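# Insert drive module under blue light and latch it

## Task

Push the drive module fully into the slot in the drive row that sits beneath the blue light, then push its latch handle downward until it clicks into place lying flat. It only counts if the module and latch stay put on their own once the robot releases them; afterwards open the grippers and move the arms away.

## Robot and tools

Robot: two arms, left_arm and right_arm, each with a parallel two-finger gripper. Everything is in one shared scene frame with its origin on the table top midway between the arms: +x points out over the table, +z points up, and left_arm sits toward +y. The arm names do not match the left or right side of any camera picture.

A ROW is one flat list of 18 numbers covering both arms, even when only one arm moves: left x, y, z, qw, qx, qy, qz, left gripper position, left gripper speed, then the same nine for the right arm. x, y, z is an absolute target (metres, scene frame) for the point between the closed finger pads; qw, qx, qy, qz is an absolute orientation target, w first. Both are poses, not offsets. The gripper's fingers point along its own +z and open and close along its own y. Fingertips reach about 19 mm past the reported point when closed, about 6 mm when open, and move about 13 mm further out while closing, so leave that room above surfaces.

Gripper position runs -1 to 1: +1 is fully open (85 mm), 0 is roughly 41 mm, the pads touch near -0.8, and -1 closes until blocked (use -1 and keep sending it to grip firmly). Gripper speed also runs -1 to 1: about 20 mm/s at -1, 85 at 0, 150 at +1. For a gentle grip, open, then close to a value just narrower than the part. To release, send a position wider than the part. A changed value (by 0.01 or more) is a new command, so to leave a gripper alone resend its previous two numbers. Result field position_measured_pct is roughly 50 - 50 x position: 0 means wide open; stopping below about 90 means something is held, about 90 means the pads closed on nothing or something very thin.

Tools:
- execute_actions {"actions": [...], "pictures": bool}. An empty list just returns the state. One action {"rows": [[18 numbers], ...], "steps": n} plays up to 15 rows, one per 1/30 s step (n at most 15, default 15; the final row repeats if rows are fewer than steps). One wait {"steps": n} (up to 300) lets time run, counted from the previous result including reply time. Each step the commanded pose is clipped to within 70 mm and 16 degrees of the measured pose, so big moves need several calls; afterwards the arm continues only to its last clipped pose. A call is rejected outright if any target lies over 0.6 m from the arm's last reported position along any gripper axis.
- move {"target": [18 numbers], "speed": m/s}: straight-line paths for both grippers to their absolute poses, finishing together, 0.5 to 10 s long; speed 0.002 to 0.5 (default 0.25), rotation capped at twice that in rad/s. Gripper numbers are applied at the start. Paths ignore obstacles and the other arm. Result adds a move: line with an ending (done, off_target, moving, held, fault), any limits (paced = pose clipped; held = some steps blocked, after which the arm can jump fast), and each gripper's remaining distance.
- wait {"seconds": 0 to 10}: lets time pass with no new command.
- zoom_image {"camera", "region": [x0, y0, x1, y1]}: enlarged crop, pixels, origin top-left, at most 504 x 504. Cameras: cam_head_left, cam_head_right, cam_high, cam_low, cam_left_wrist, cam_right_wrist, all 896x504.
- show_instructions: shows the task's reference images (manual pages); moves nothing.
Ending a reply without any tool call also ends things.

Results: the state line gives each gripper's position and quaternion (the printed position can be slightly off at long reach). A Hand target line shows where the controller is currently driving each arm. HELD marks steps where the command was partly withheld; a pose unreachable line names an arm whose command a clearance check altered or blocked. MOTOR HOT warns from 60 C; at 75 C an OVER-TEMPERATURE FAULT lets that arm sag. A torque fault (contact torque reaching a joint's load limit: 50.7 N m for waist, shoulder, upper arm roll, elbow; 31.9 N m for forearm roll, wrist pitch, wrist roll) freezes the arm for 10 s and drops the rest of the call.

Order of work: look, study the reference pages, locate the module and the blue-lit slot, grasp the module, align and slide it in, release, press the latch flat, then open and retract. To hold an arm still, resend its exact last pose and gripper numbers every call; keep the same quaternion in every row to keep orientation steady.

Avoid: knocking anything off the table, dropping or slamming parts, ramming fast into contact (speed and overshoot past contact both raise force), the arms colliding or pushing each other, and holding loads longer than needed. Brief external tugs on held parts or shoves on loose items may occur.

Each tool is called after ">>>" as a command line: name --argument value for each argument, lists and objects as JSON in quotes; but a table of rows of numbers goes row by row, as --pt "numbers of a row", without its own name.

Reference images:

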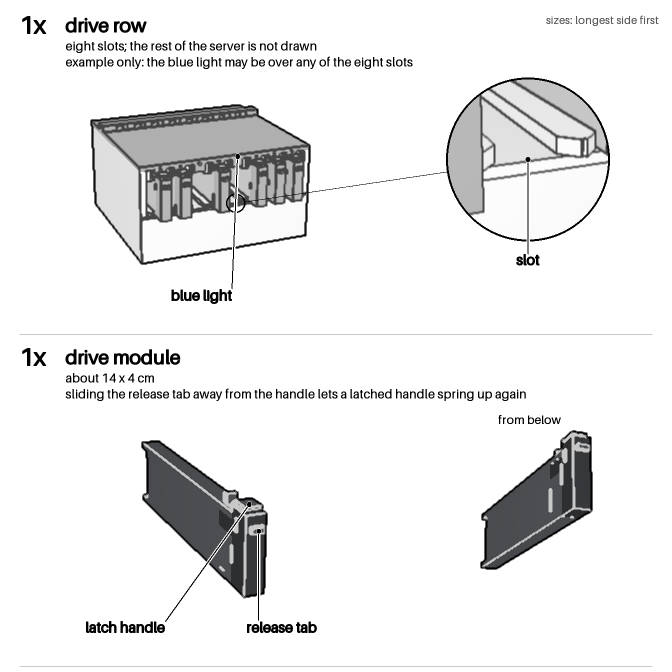

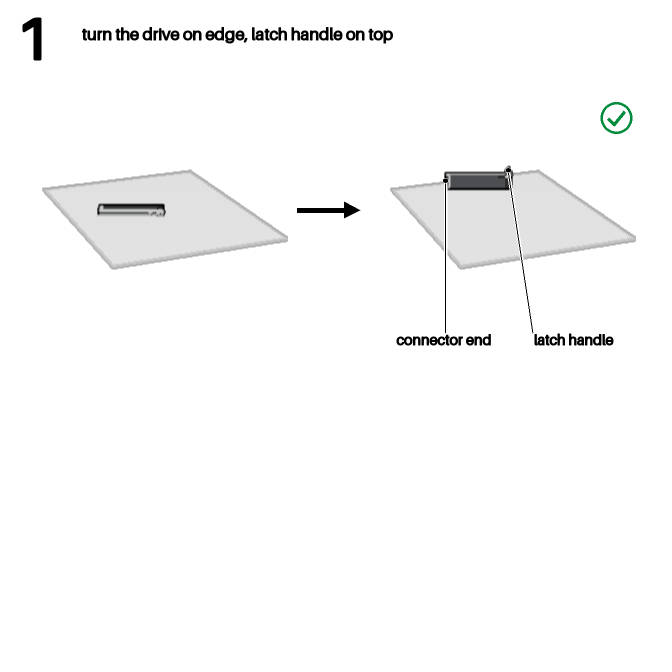

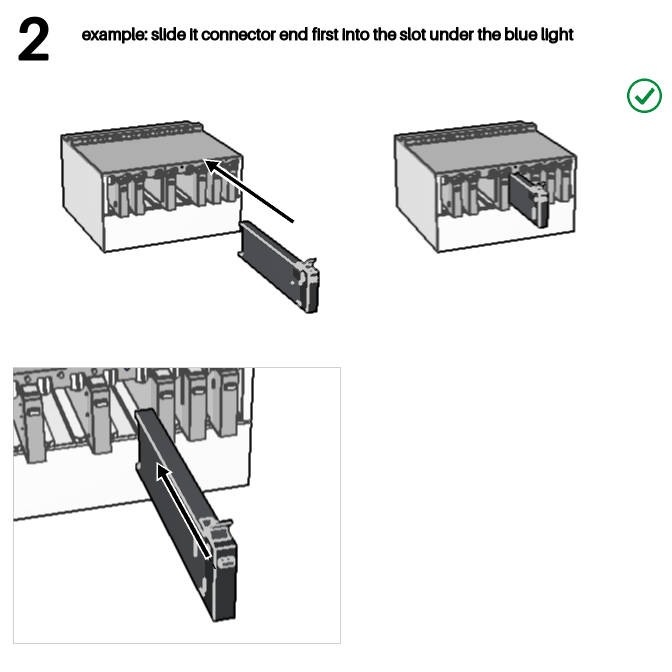

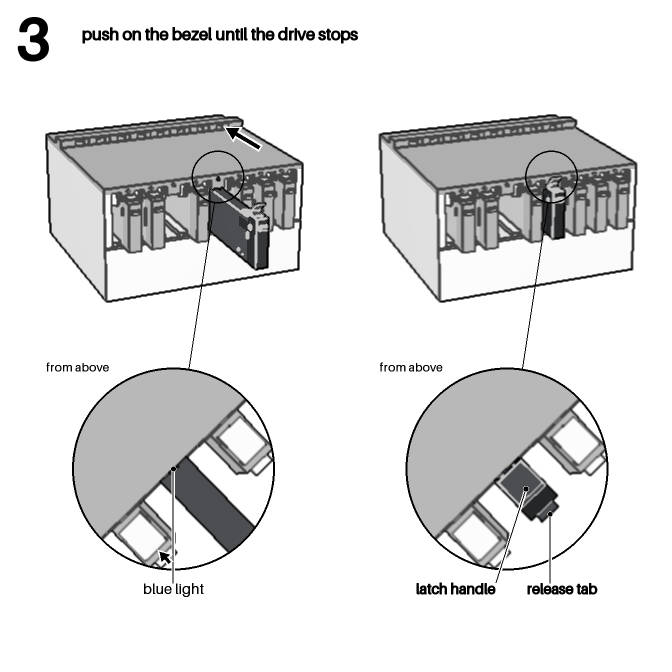

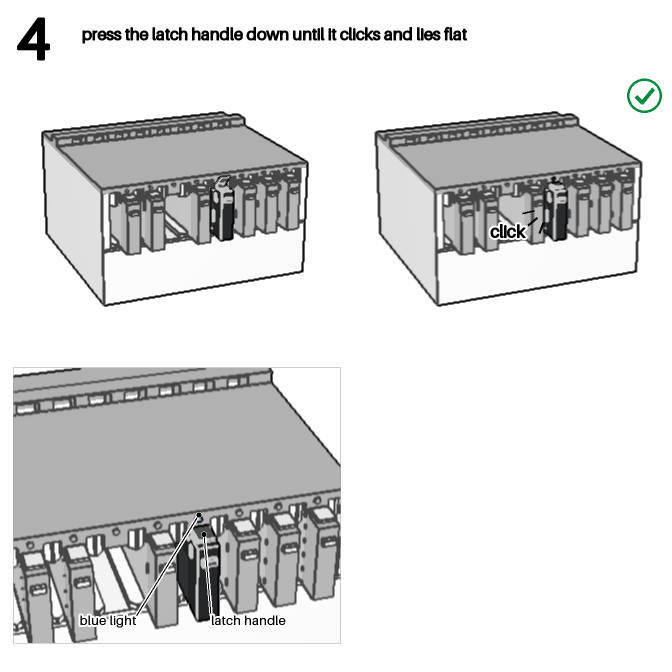

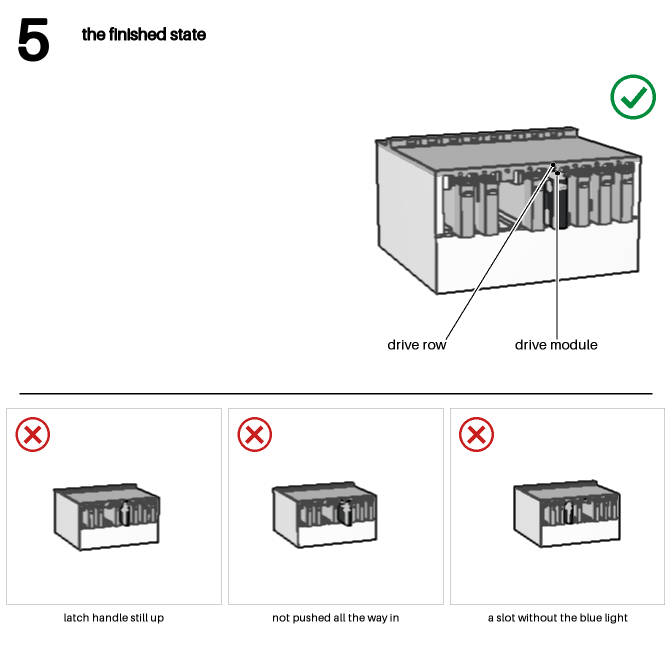

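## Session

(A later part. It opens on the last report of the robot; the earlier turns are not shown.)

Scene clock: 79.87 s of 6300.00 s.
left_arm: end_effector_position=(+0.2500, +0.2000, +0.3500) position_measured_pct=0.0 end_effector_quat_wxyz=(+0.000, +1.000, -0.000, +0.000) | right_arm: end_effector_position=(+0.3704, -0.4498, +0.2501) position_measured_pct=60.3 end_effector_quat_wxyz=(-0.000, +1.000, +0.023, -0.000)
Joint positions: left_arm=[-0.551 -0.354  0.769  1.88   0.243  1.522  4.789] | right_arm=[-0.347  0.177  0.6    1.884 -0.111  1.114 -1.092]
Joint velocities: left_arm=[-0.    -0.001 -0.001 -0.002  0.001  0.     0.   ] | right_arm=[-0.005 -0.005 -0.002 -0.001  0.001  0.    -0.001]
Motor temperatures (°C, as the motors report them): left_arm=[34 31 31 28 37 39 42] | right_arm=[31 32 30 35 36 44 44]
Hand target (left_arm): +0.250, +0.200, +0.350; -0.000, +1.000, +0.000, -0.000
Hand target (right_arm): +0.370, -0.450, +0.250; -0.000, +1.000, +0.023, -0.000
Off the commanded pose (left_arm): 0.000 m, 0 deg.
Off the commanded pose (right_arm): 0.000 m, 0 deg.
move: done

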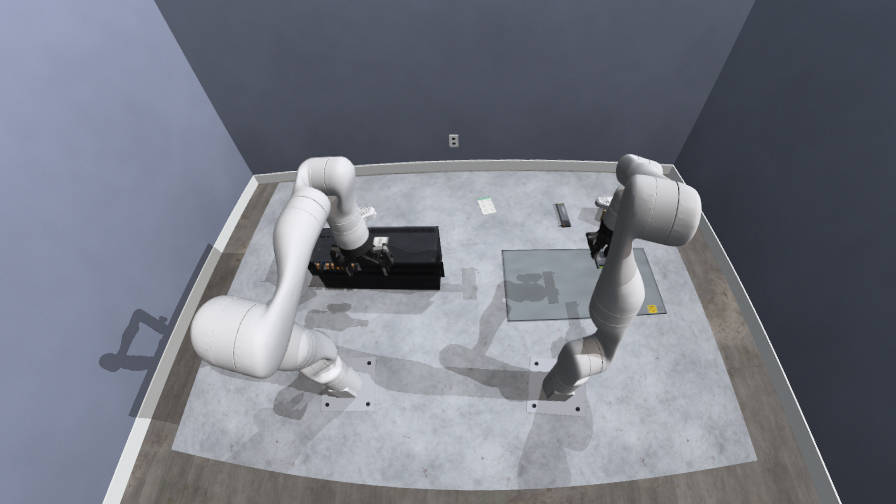

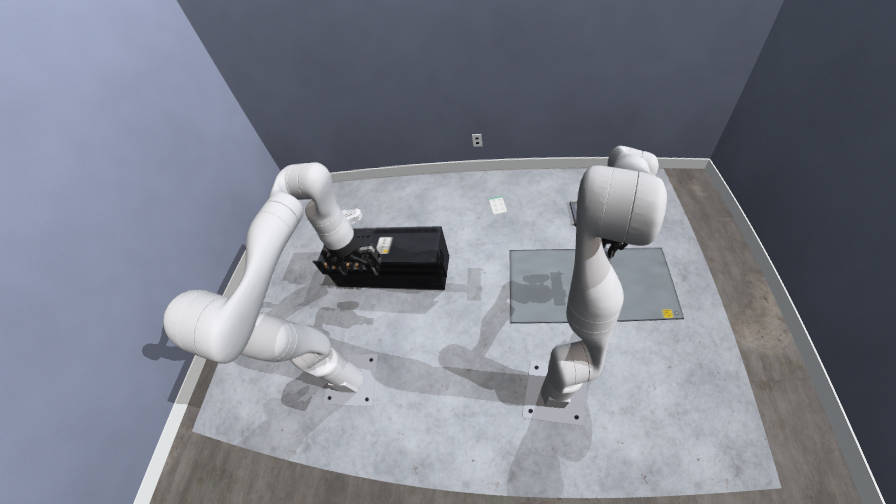

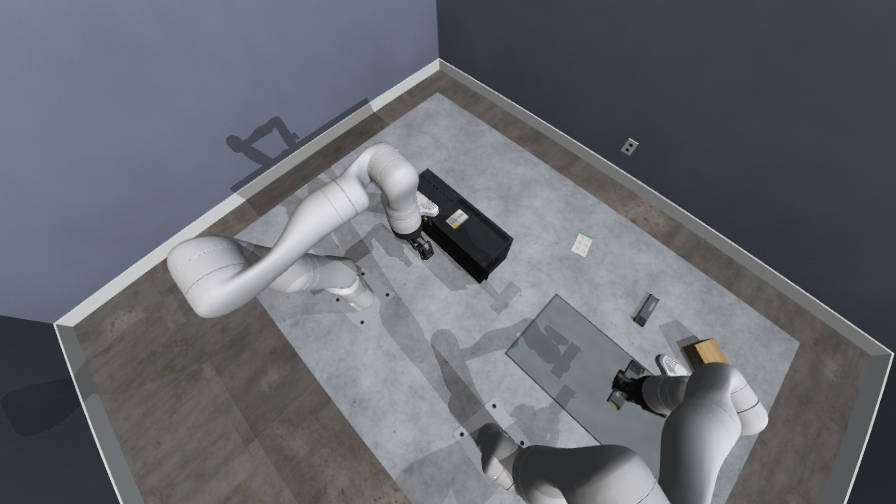

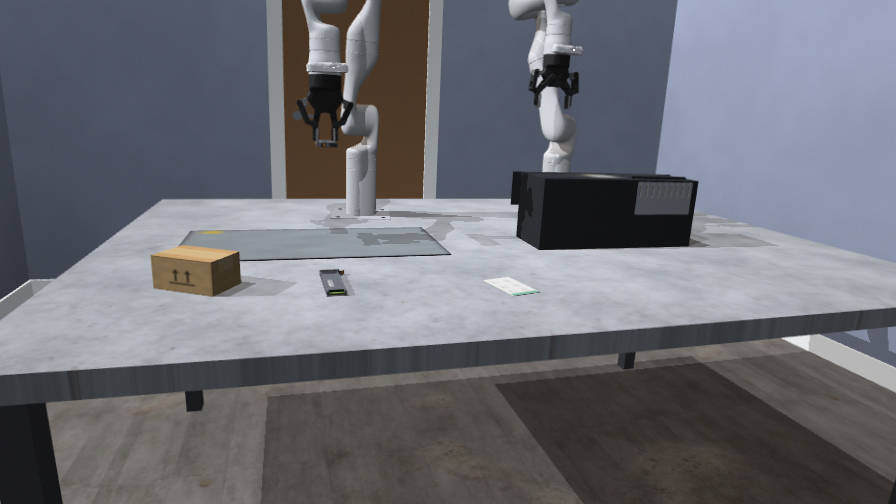

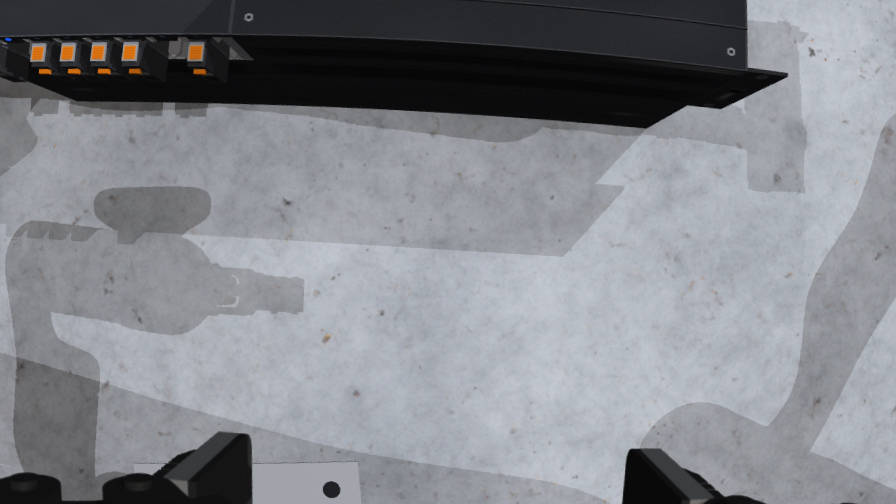

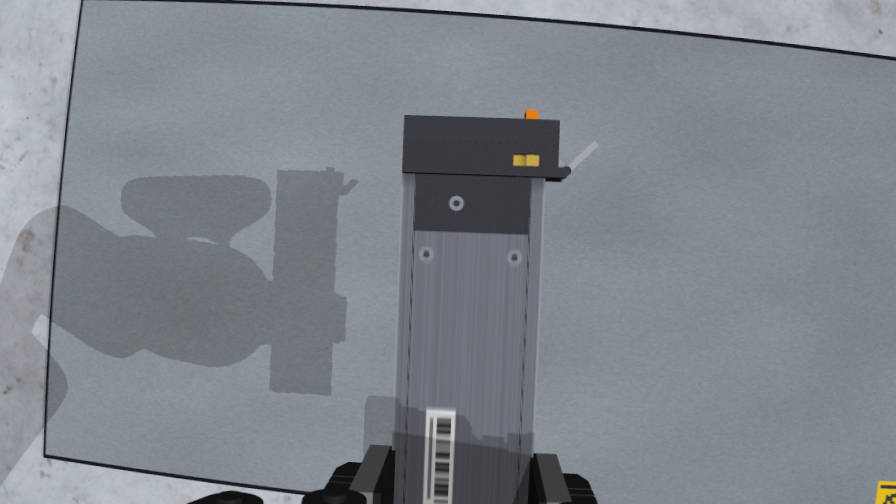

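>>> move --target '[0.25,0.2,0.35,0,1,0,0,1,0,0.37,-0.35,0.25,0,0.05,1,0,-1,-0.5]' --speed 0.4

>>> move --target '[0.29,-0.035,0.36,0,1,0,0,0.3,0,0.35,-0.05,0.25,0,0,0.7071,0.7071,-1,-0.5]' --speed 0.2

Scene clock: 99.43 s of 6300.00 s.
left_arm: end_effector_position=(+0.2500, +0.2000, +0.3500) position_measured_pct=0.0 end_effector_quat_wxyz=(+0.000, +1.000, -0.000, +0.000) | right_arm: end_effector_position=(+0.3696, -0.3497, +0.2500) position_measured_pct=60.3 end_effector_quat_wxyz=(-0.000, +0.050, +0.999, +0.000)
Joint positions: left_arm=[-0.551 -0.354  0.769  1.88   0.243  1.522  4.789] | right_arm=[-0.297  0.105  0.182  1.937 -0.022  1.102  1.503]
Joint velocities: left_arm=[-0.002 -0.    -0.002 -0.    -0.001  0.001 -0.   ] | right_arm=[-0.     0.001  0.001  0.    -0.001  0.001  0.003]
Motor temperatures (°C, as the motors report them): left_arm=[34 31 31 28 37 39 42] | right_arm=[31 32 30 35 36 44 44]
Hand target (left_arm): +0.250, +0.200, +0.350; -0.000, +1.000, +0.000, -0.000
Hand target (right_arm): +0.370, -0.350, +0.250; -0.000, +0.050, +0.999, +0.000
Off the commanded pose (left_arm): 0.000 m, 0 deg.
Off the commanded pose (right_arm): 0.000 m, 0 deg.
After step 90, 12.33 s passed at rest.
move: done

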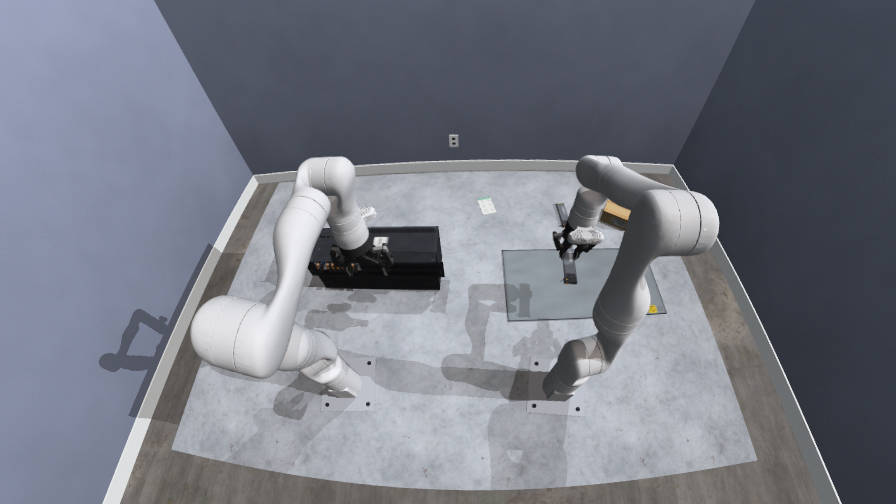

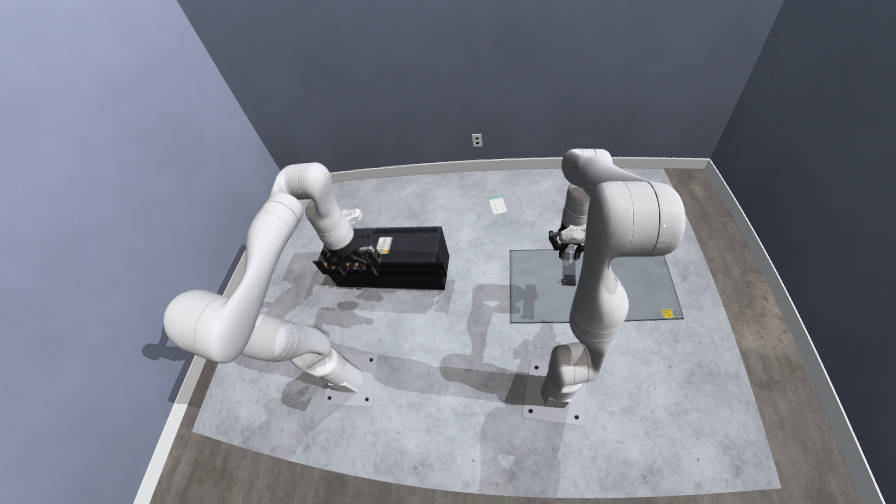

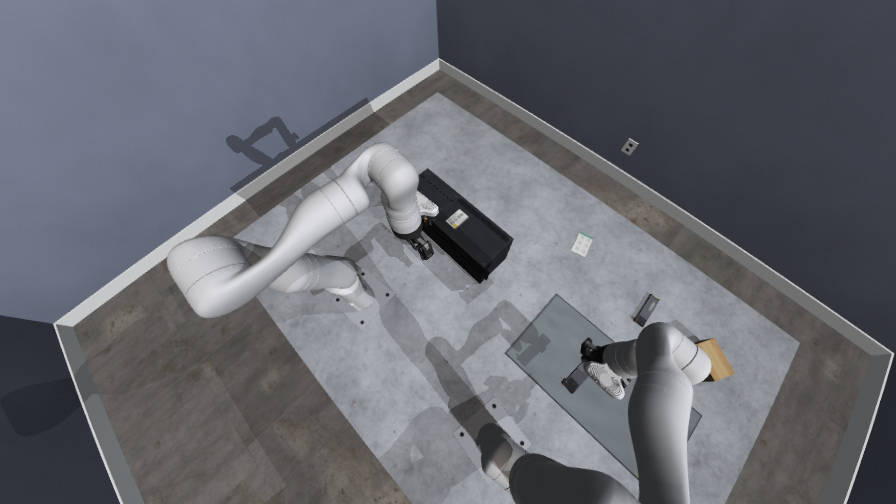

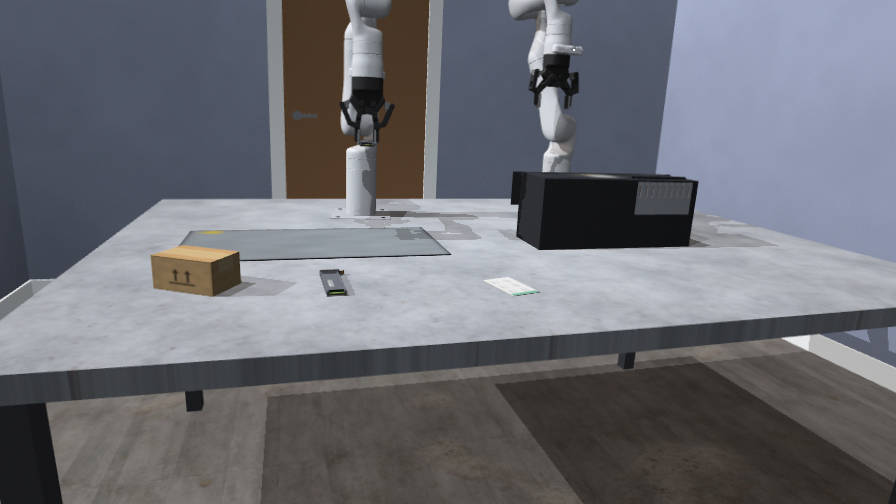

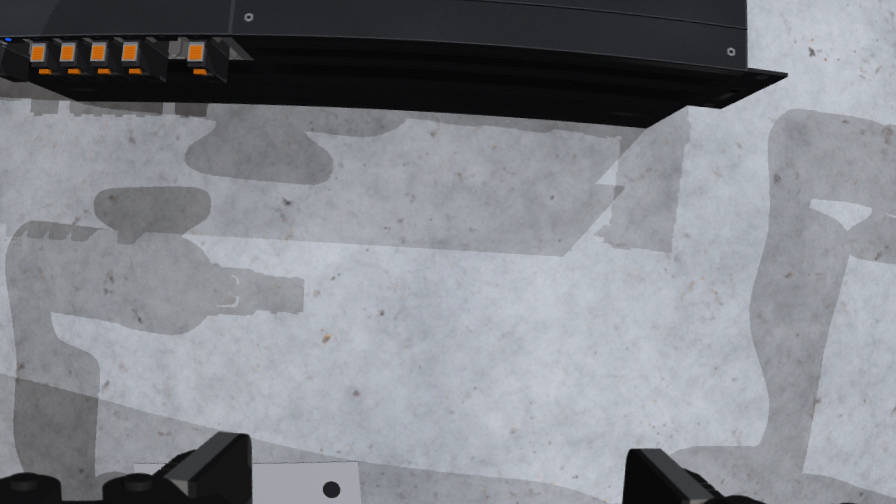

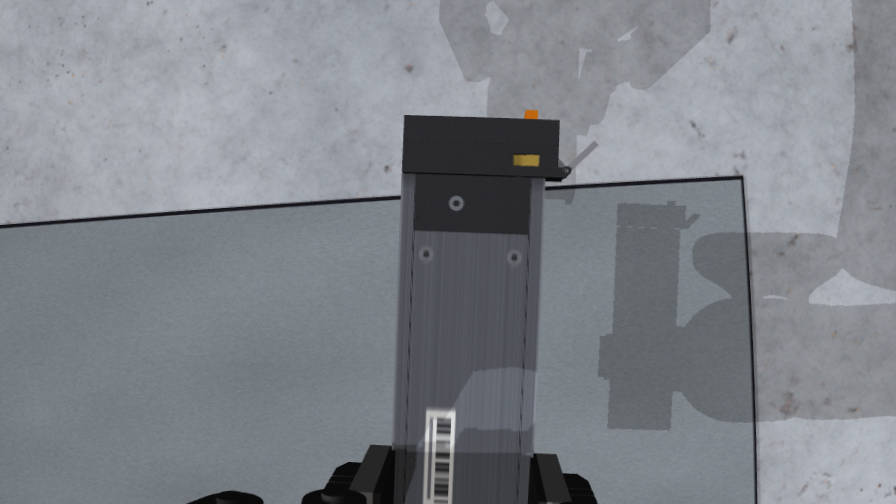

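Scene clock: 103.77 s of 6300.00 s.
left_arm: end_effector_position=(+0.2900, -0.0352, +0.3589) position_measured_pct=34.9 end_effector_quat_wxyz=(-0.001, +1.000, -0.000, -0.000) | right_arm: end_effector_position=(+0.3507, -0.0512, +0.2509) position_measured_pct=60.3 end_effector_quat_wxyz=(+0.003, +0.001, +0.708, +0.706)
Joint positions: left_arm=[-1.284 -0.538  1.776  1.338  0.527  1.669  5.196] | right_arm=[ 0.016  0.841 -0.14   2.32  -1.517  1.464  3.153]
Joint velocities: left_arm=[-0.006 -0.003  0.002 -0.002  0.    -0.    -0.   ] | right_arm=[-0.002  0.017 -0.001 -0.    -0.001  0.     0.003]
Motor temperatures (°C, as the motors report them): left_arm=[34 31 31 28 37 39 42] | right_arm=[31 32 30 35 36 44 44]
Hand target (left_arm): +0.290, -0.035, +0.359; -0.001, +1.000, +0.000, -0.000
Hand target (right_arm): +0.351, -0.051, +0.250; +0.002, +0.001, +0.708, +0.707
Off the commanded pose (left_arm): 0.001 m, 0 deg.
Off the commanded pose (right_arm): 0.002 m, 0 deg.
move: done

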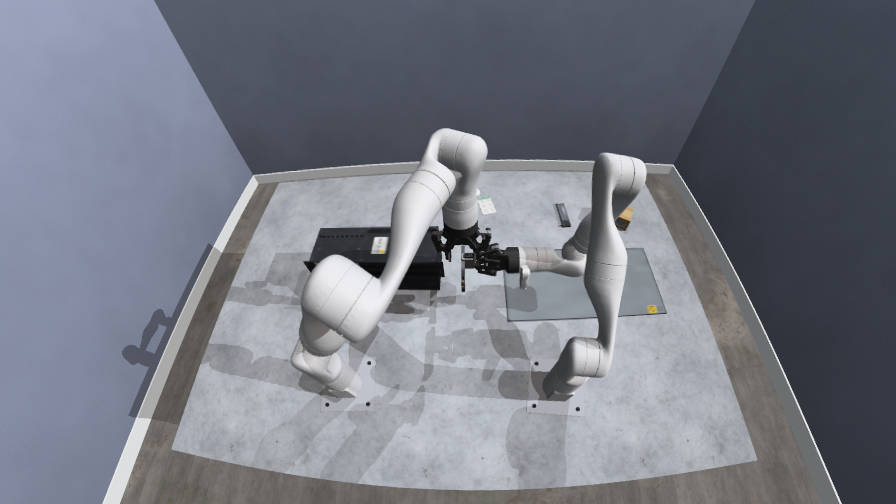

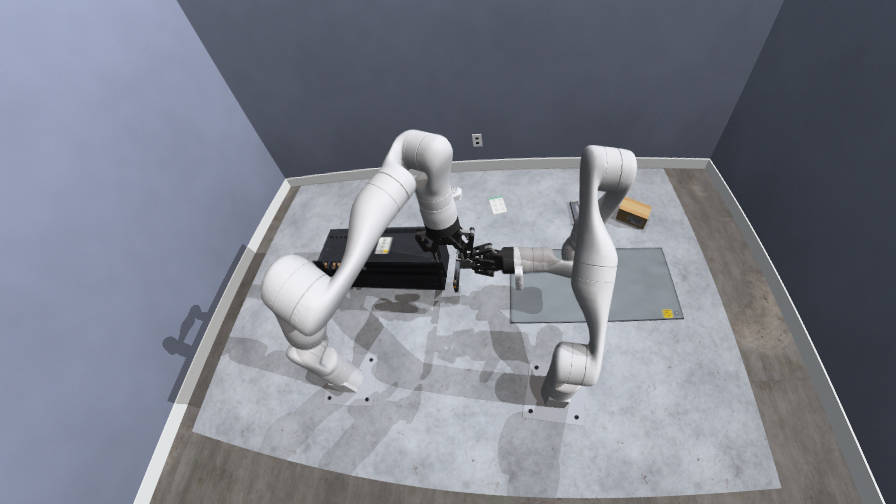

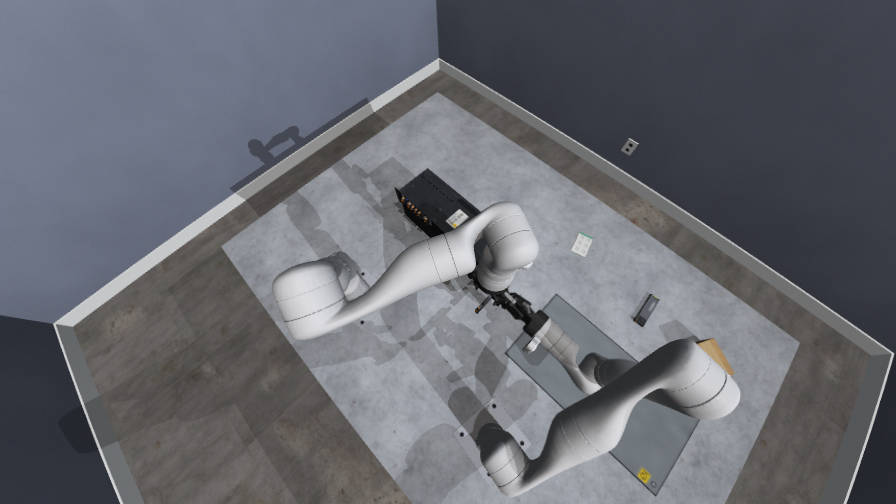

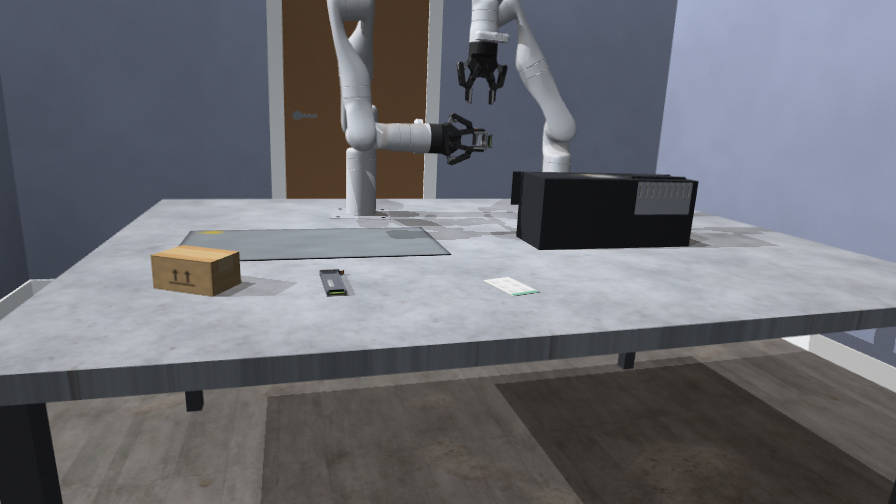

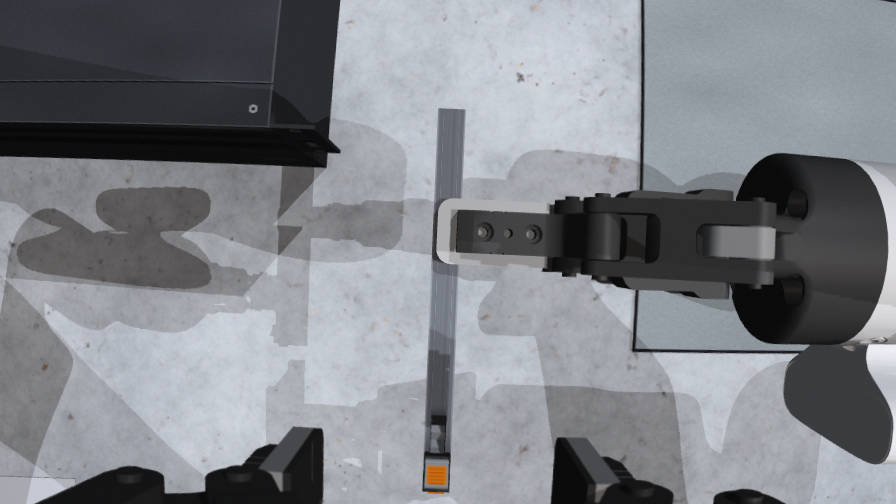

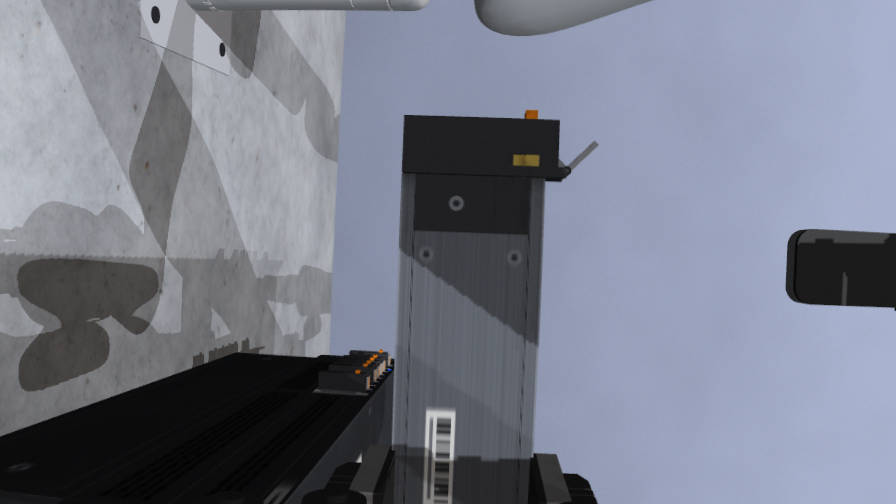

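Well aligned.

>>> move --target '[0.288,-0.035,0.258,0,1,0,0,-0.2,0,0.35,-0.05,0.25,0,0,0.7071,0.7071,-1,-0.5]' --speed 0.08

Scene clock: 112.57 s of 6300.00 s.
left_arm: end_effector_position=(+0.2880, -0.0347, +0.2581) position_measured_pct=59.9 end_effector_quat_wxyz=(+0.000, +1.000, -0.000, -0.000) | right_arm: end_effector_position=(+0.3500, -0.0500, +0.2500) position_measured_pct=60.3 end_effector_quat_wxyz=(+0.000, +0.000, +0.707, +0.707)
Joint positions: left_arm=[-1.261 -0.614  1.817  1.602  0.603  1.404  5.108] | right_arm=[ 0.013  0.846 -0.142  2.317 -1.516  1.464  3.151]
Joint velocities: left_arm=[-0.001 -0.001  0.001  0.003  0.001 -0.001 -0.001] | right_arm=[ 0.    -0.002  0.    -0.    -0.001  0.001 -0.   ]
Motor temperatures (°C, as the motors report them): left_arm=[34 31 31 28 37 39 42] | right_arm=[31 32 30 35 36 44 44]
Hand target (left_arm): +0.288, -0.035, +0.258; +0.000, +1.000, -0.000, -0.000
Hand target (right_arm): +0.350, -0.050, +0.250; +0.000, +0.000, +0.707, +0.707
Off the commanded pose (left_arm): 0.000 m, 0 deg.
Off the commanded pose (right_arm): 0.000 m, 0 deg.
After step 90, 4.20 s passed at rest.
move: done

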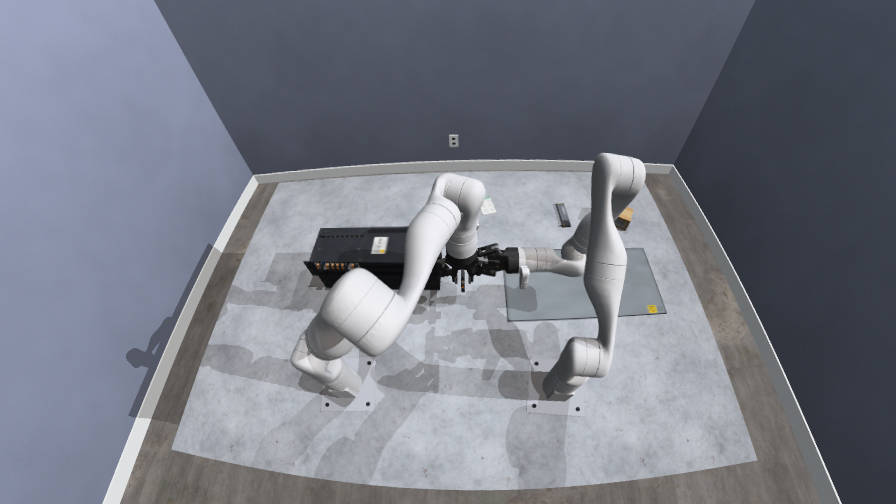

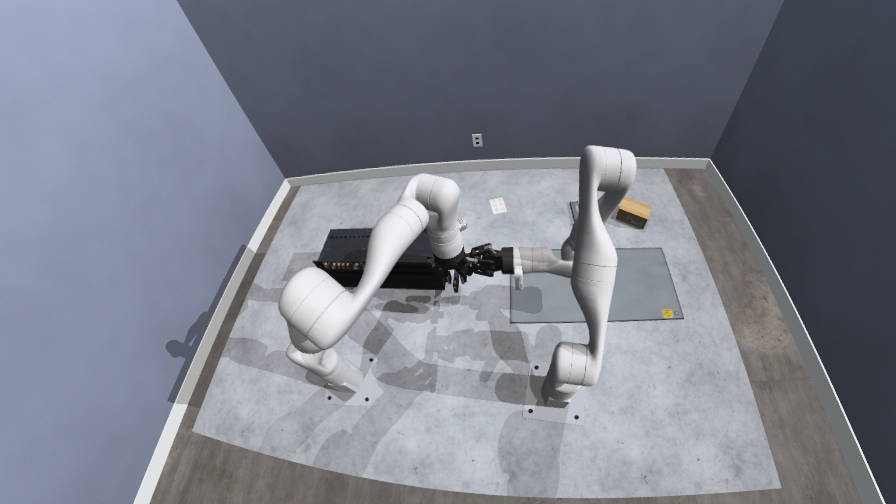

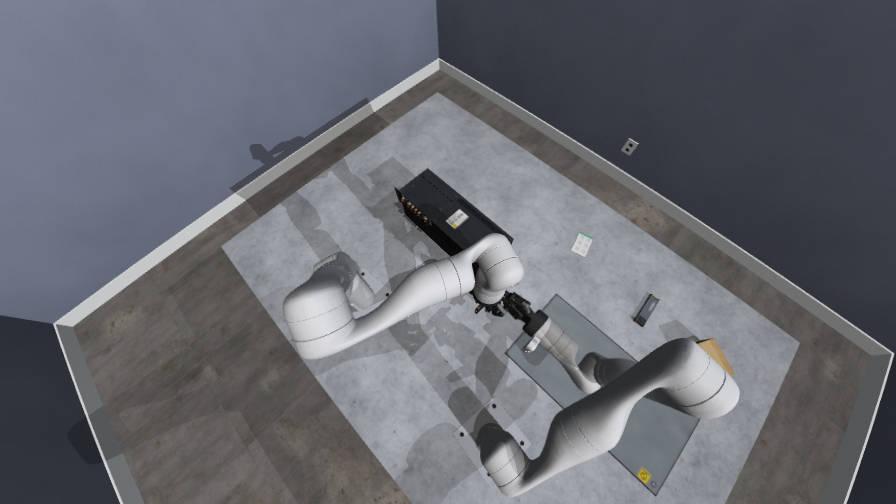

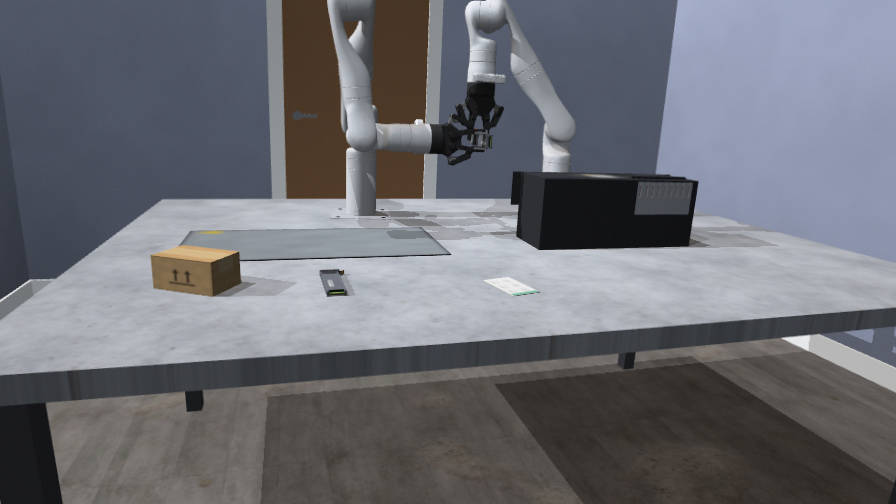

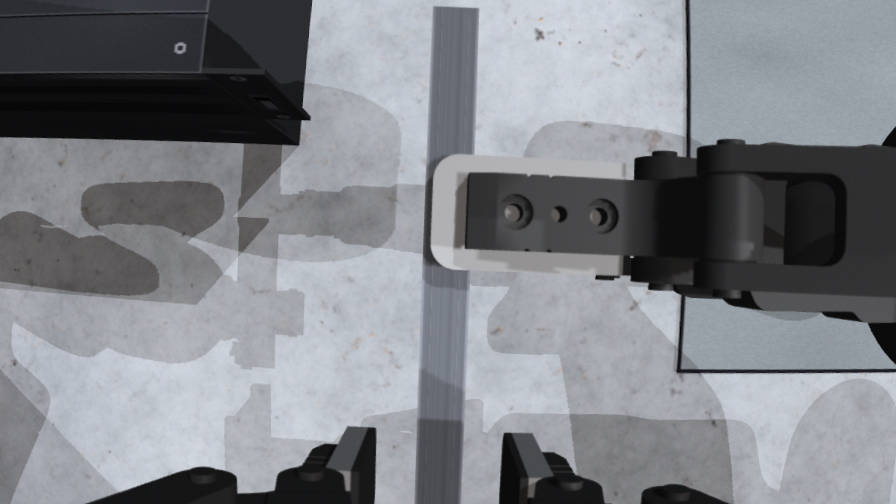

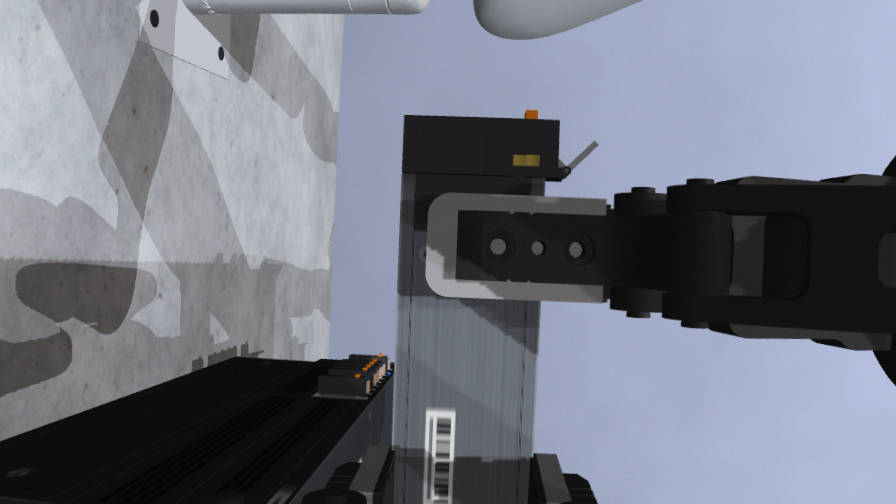

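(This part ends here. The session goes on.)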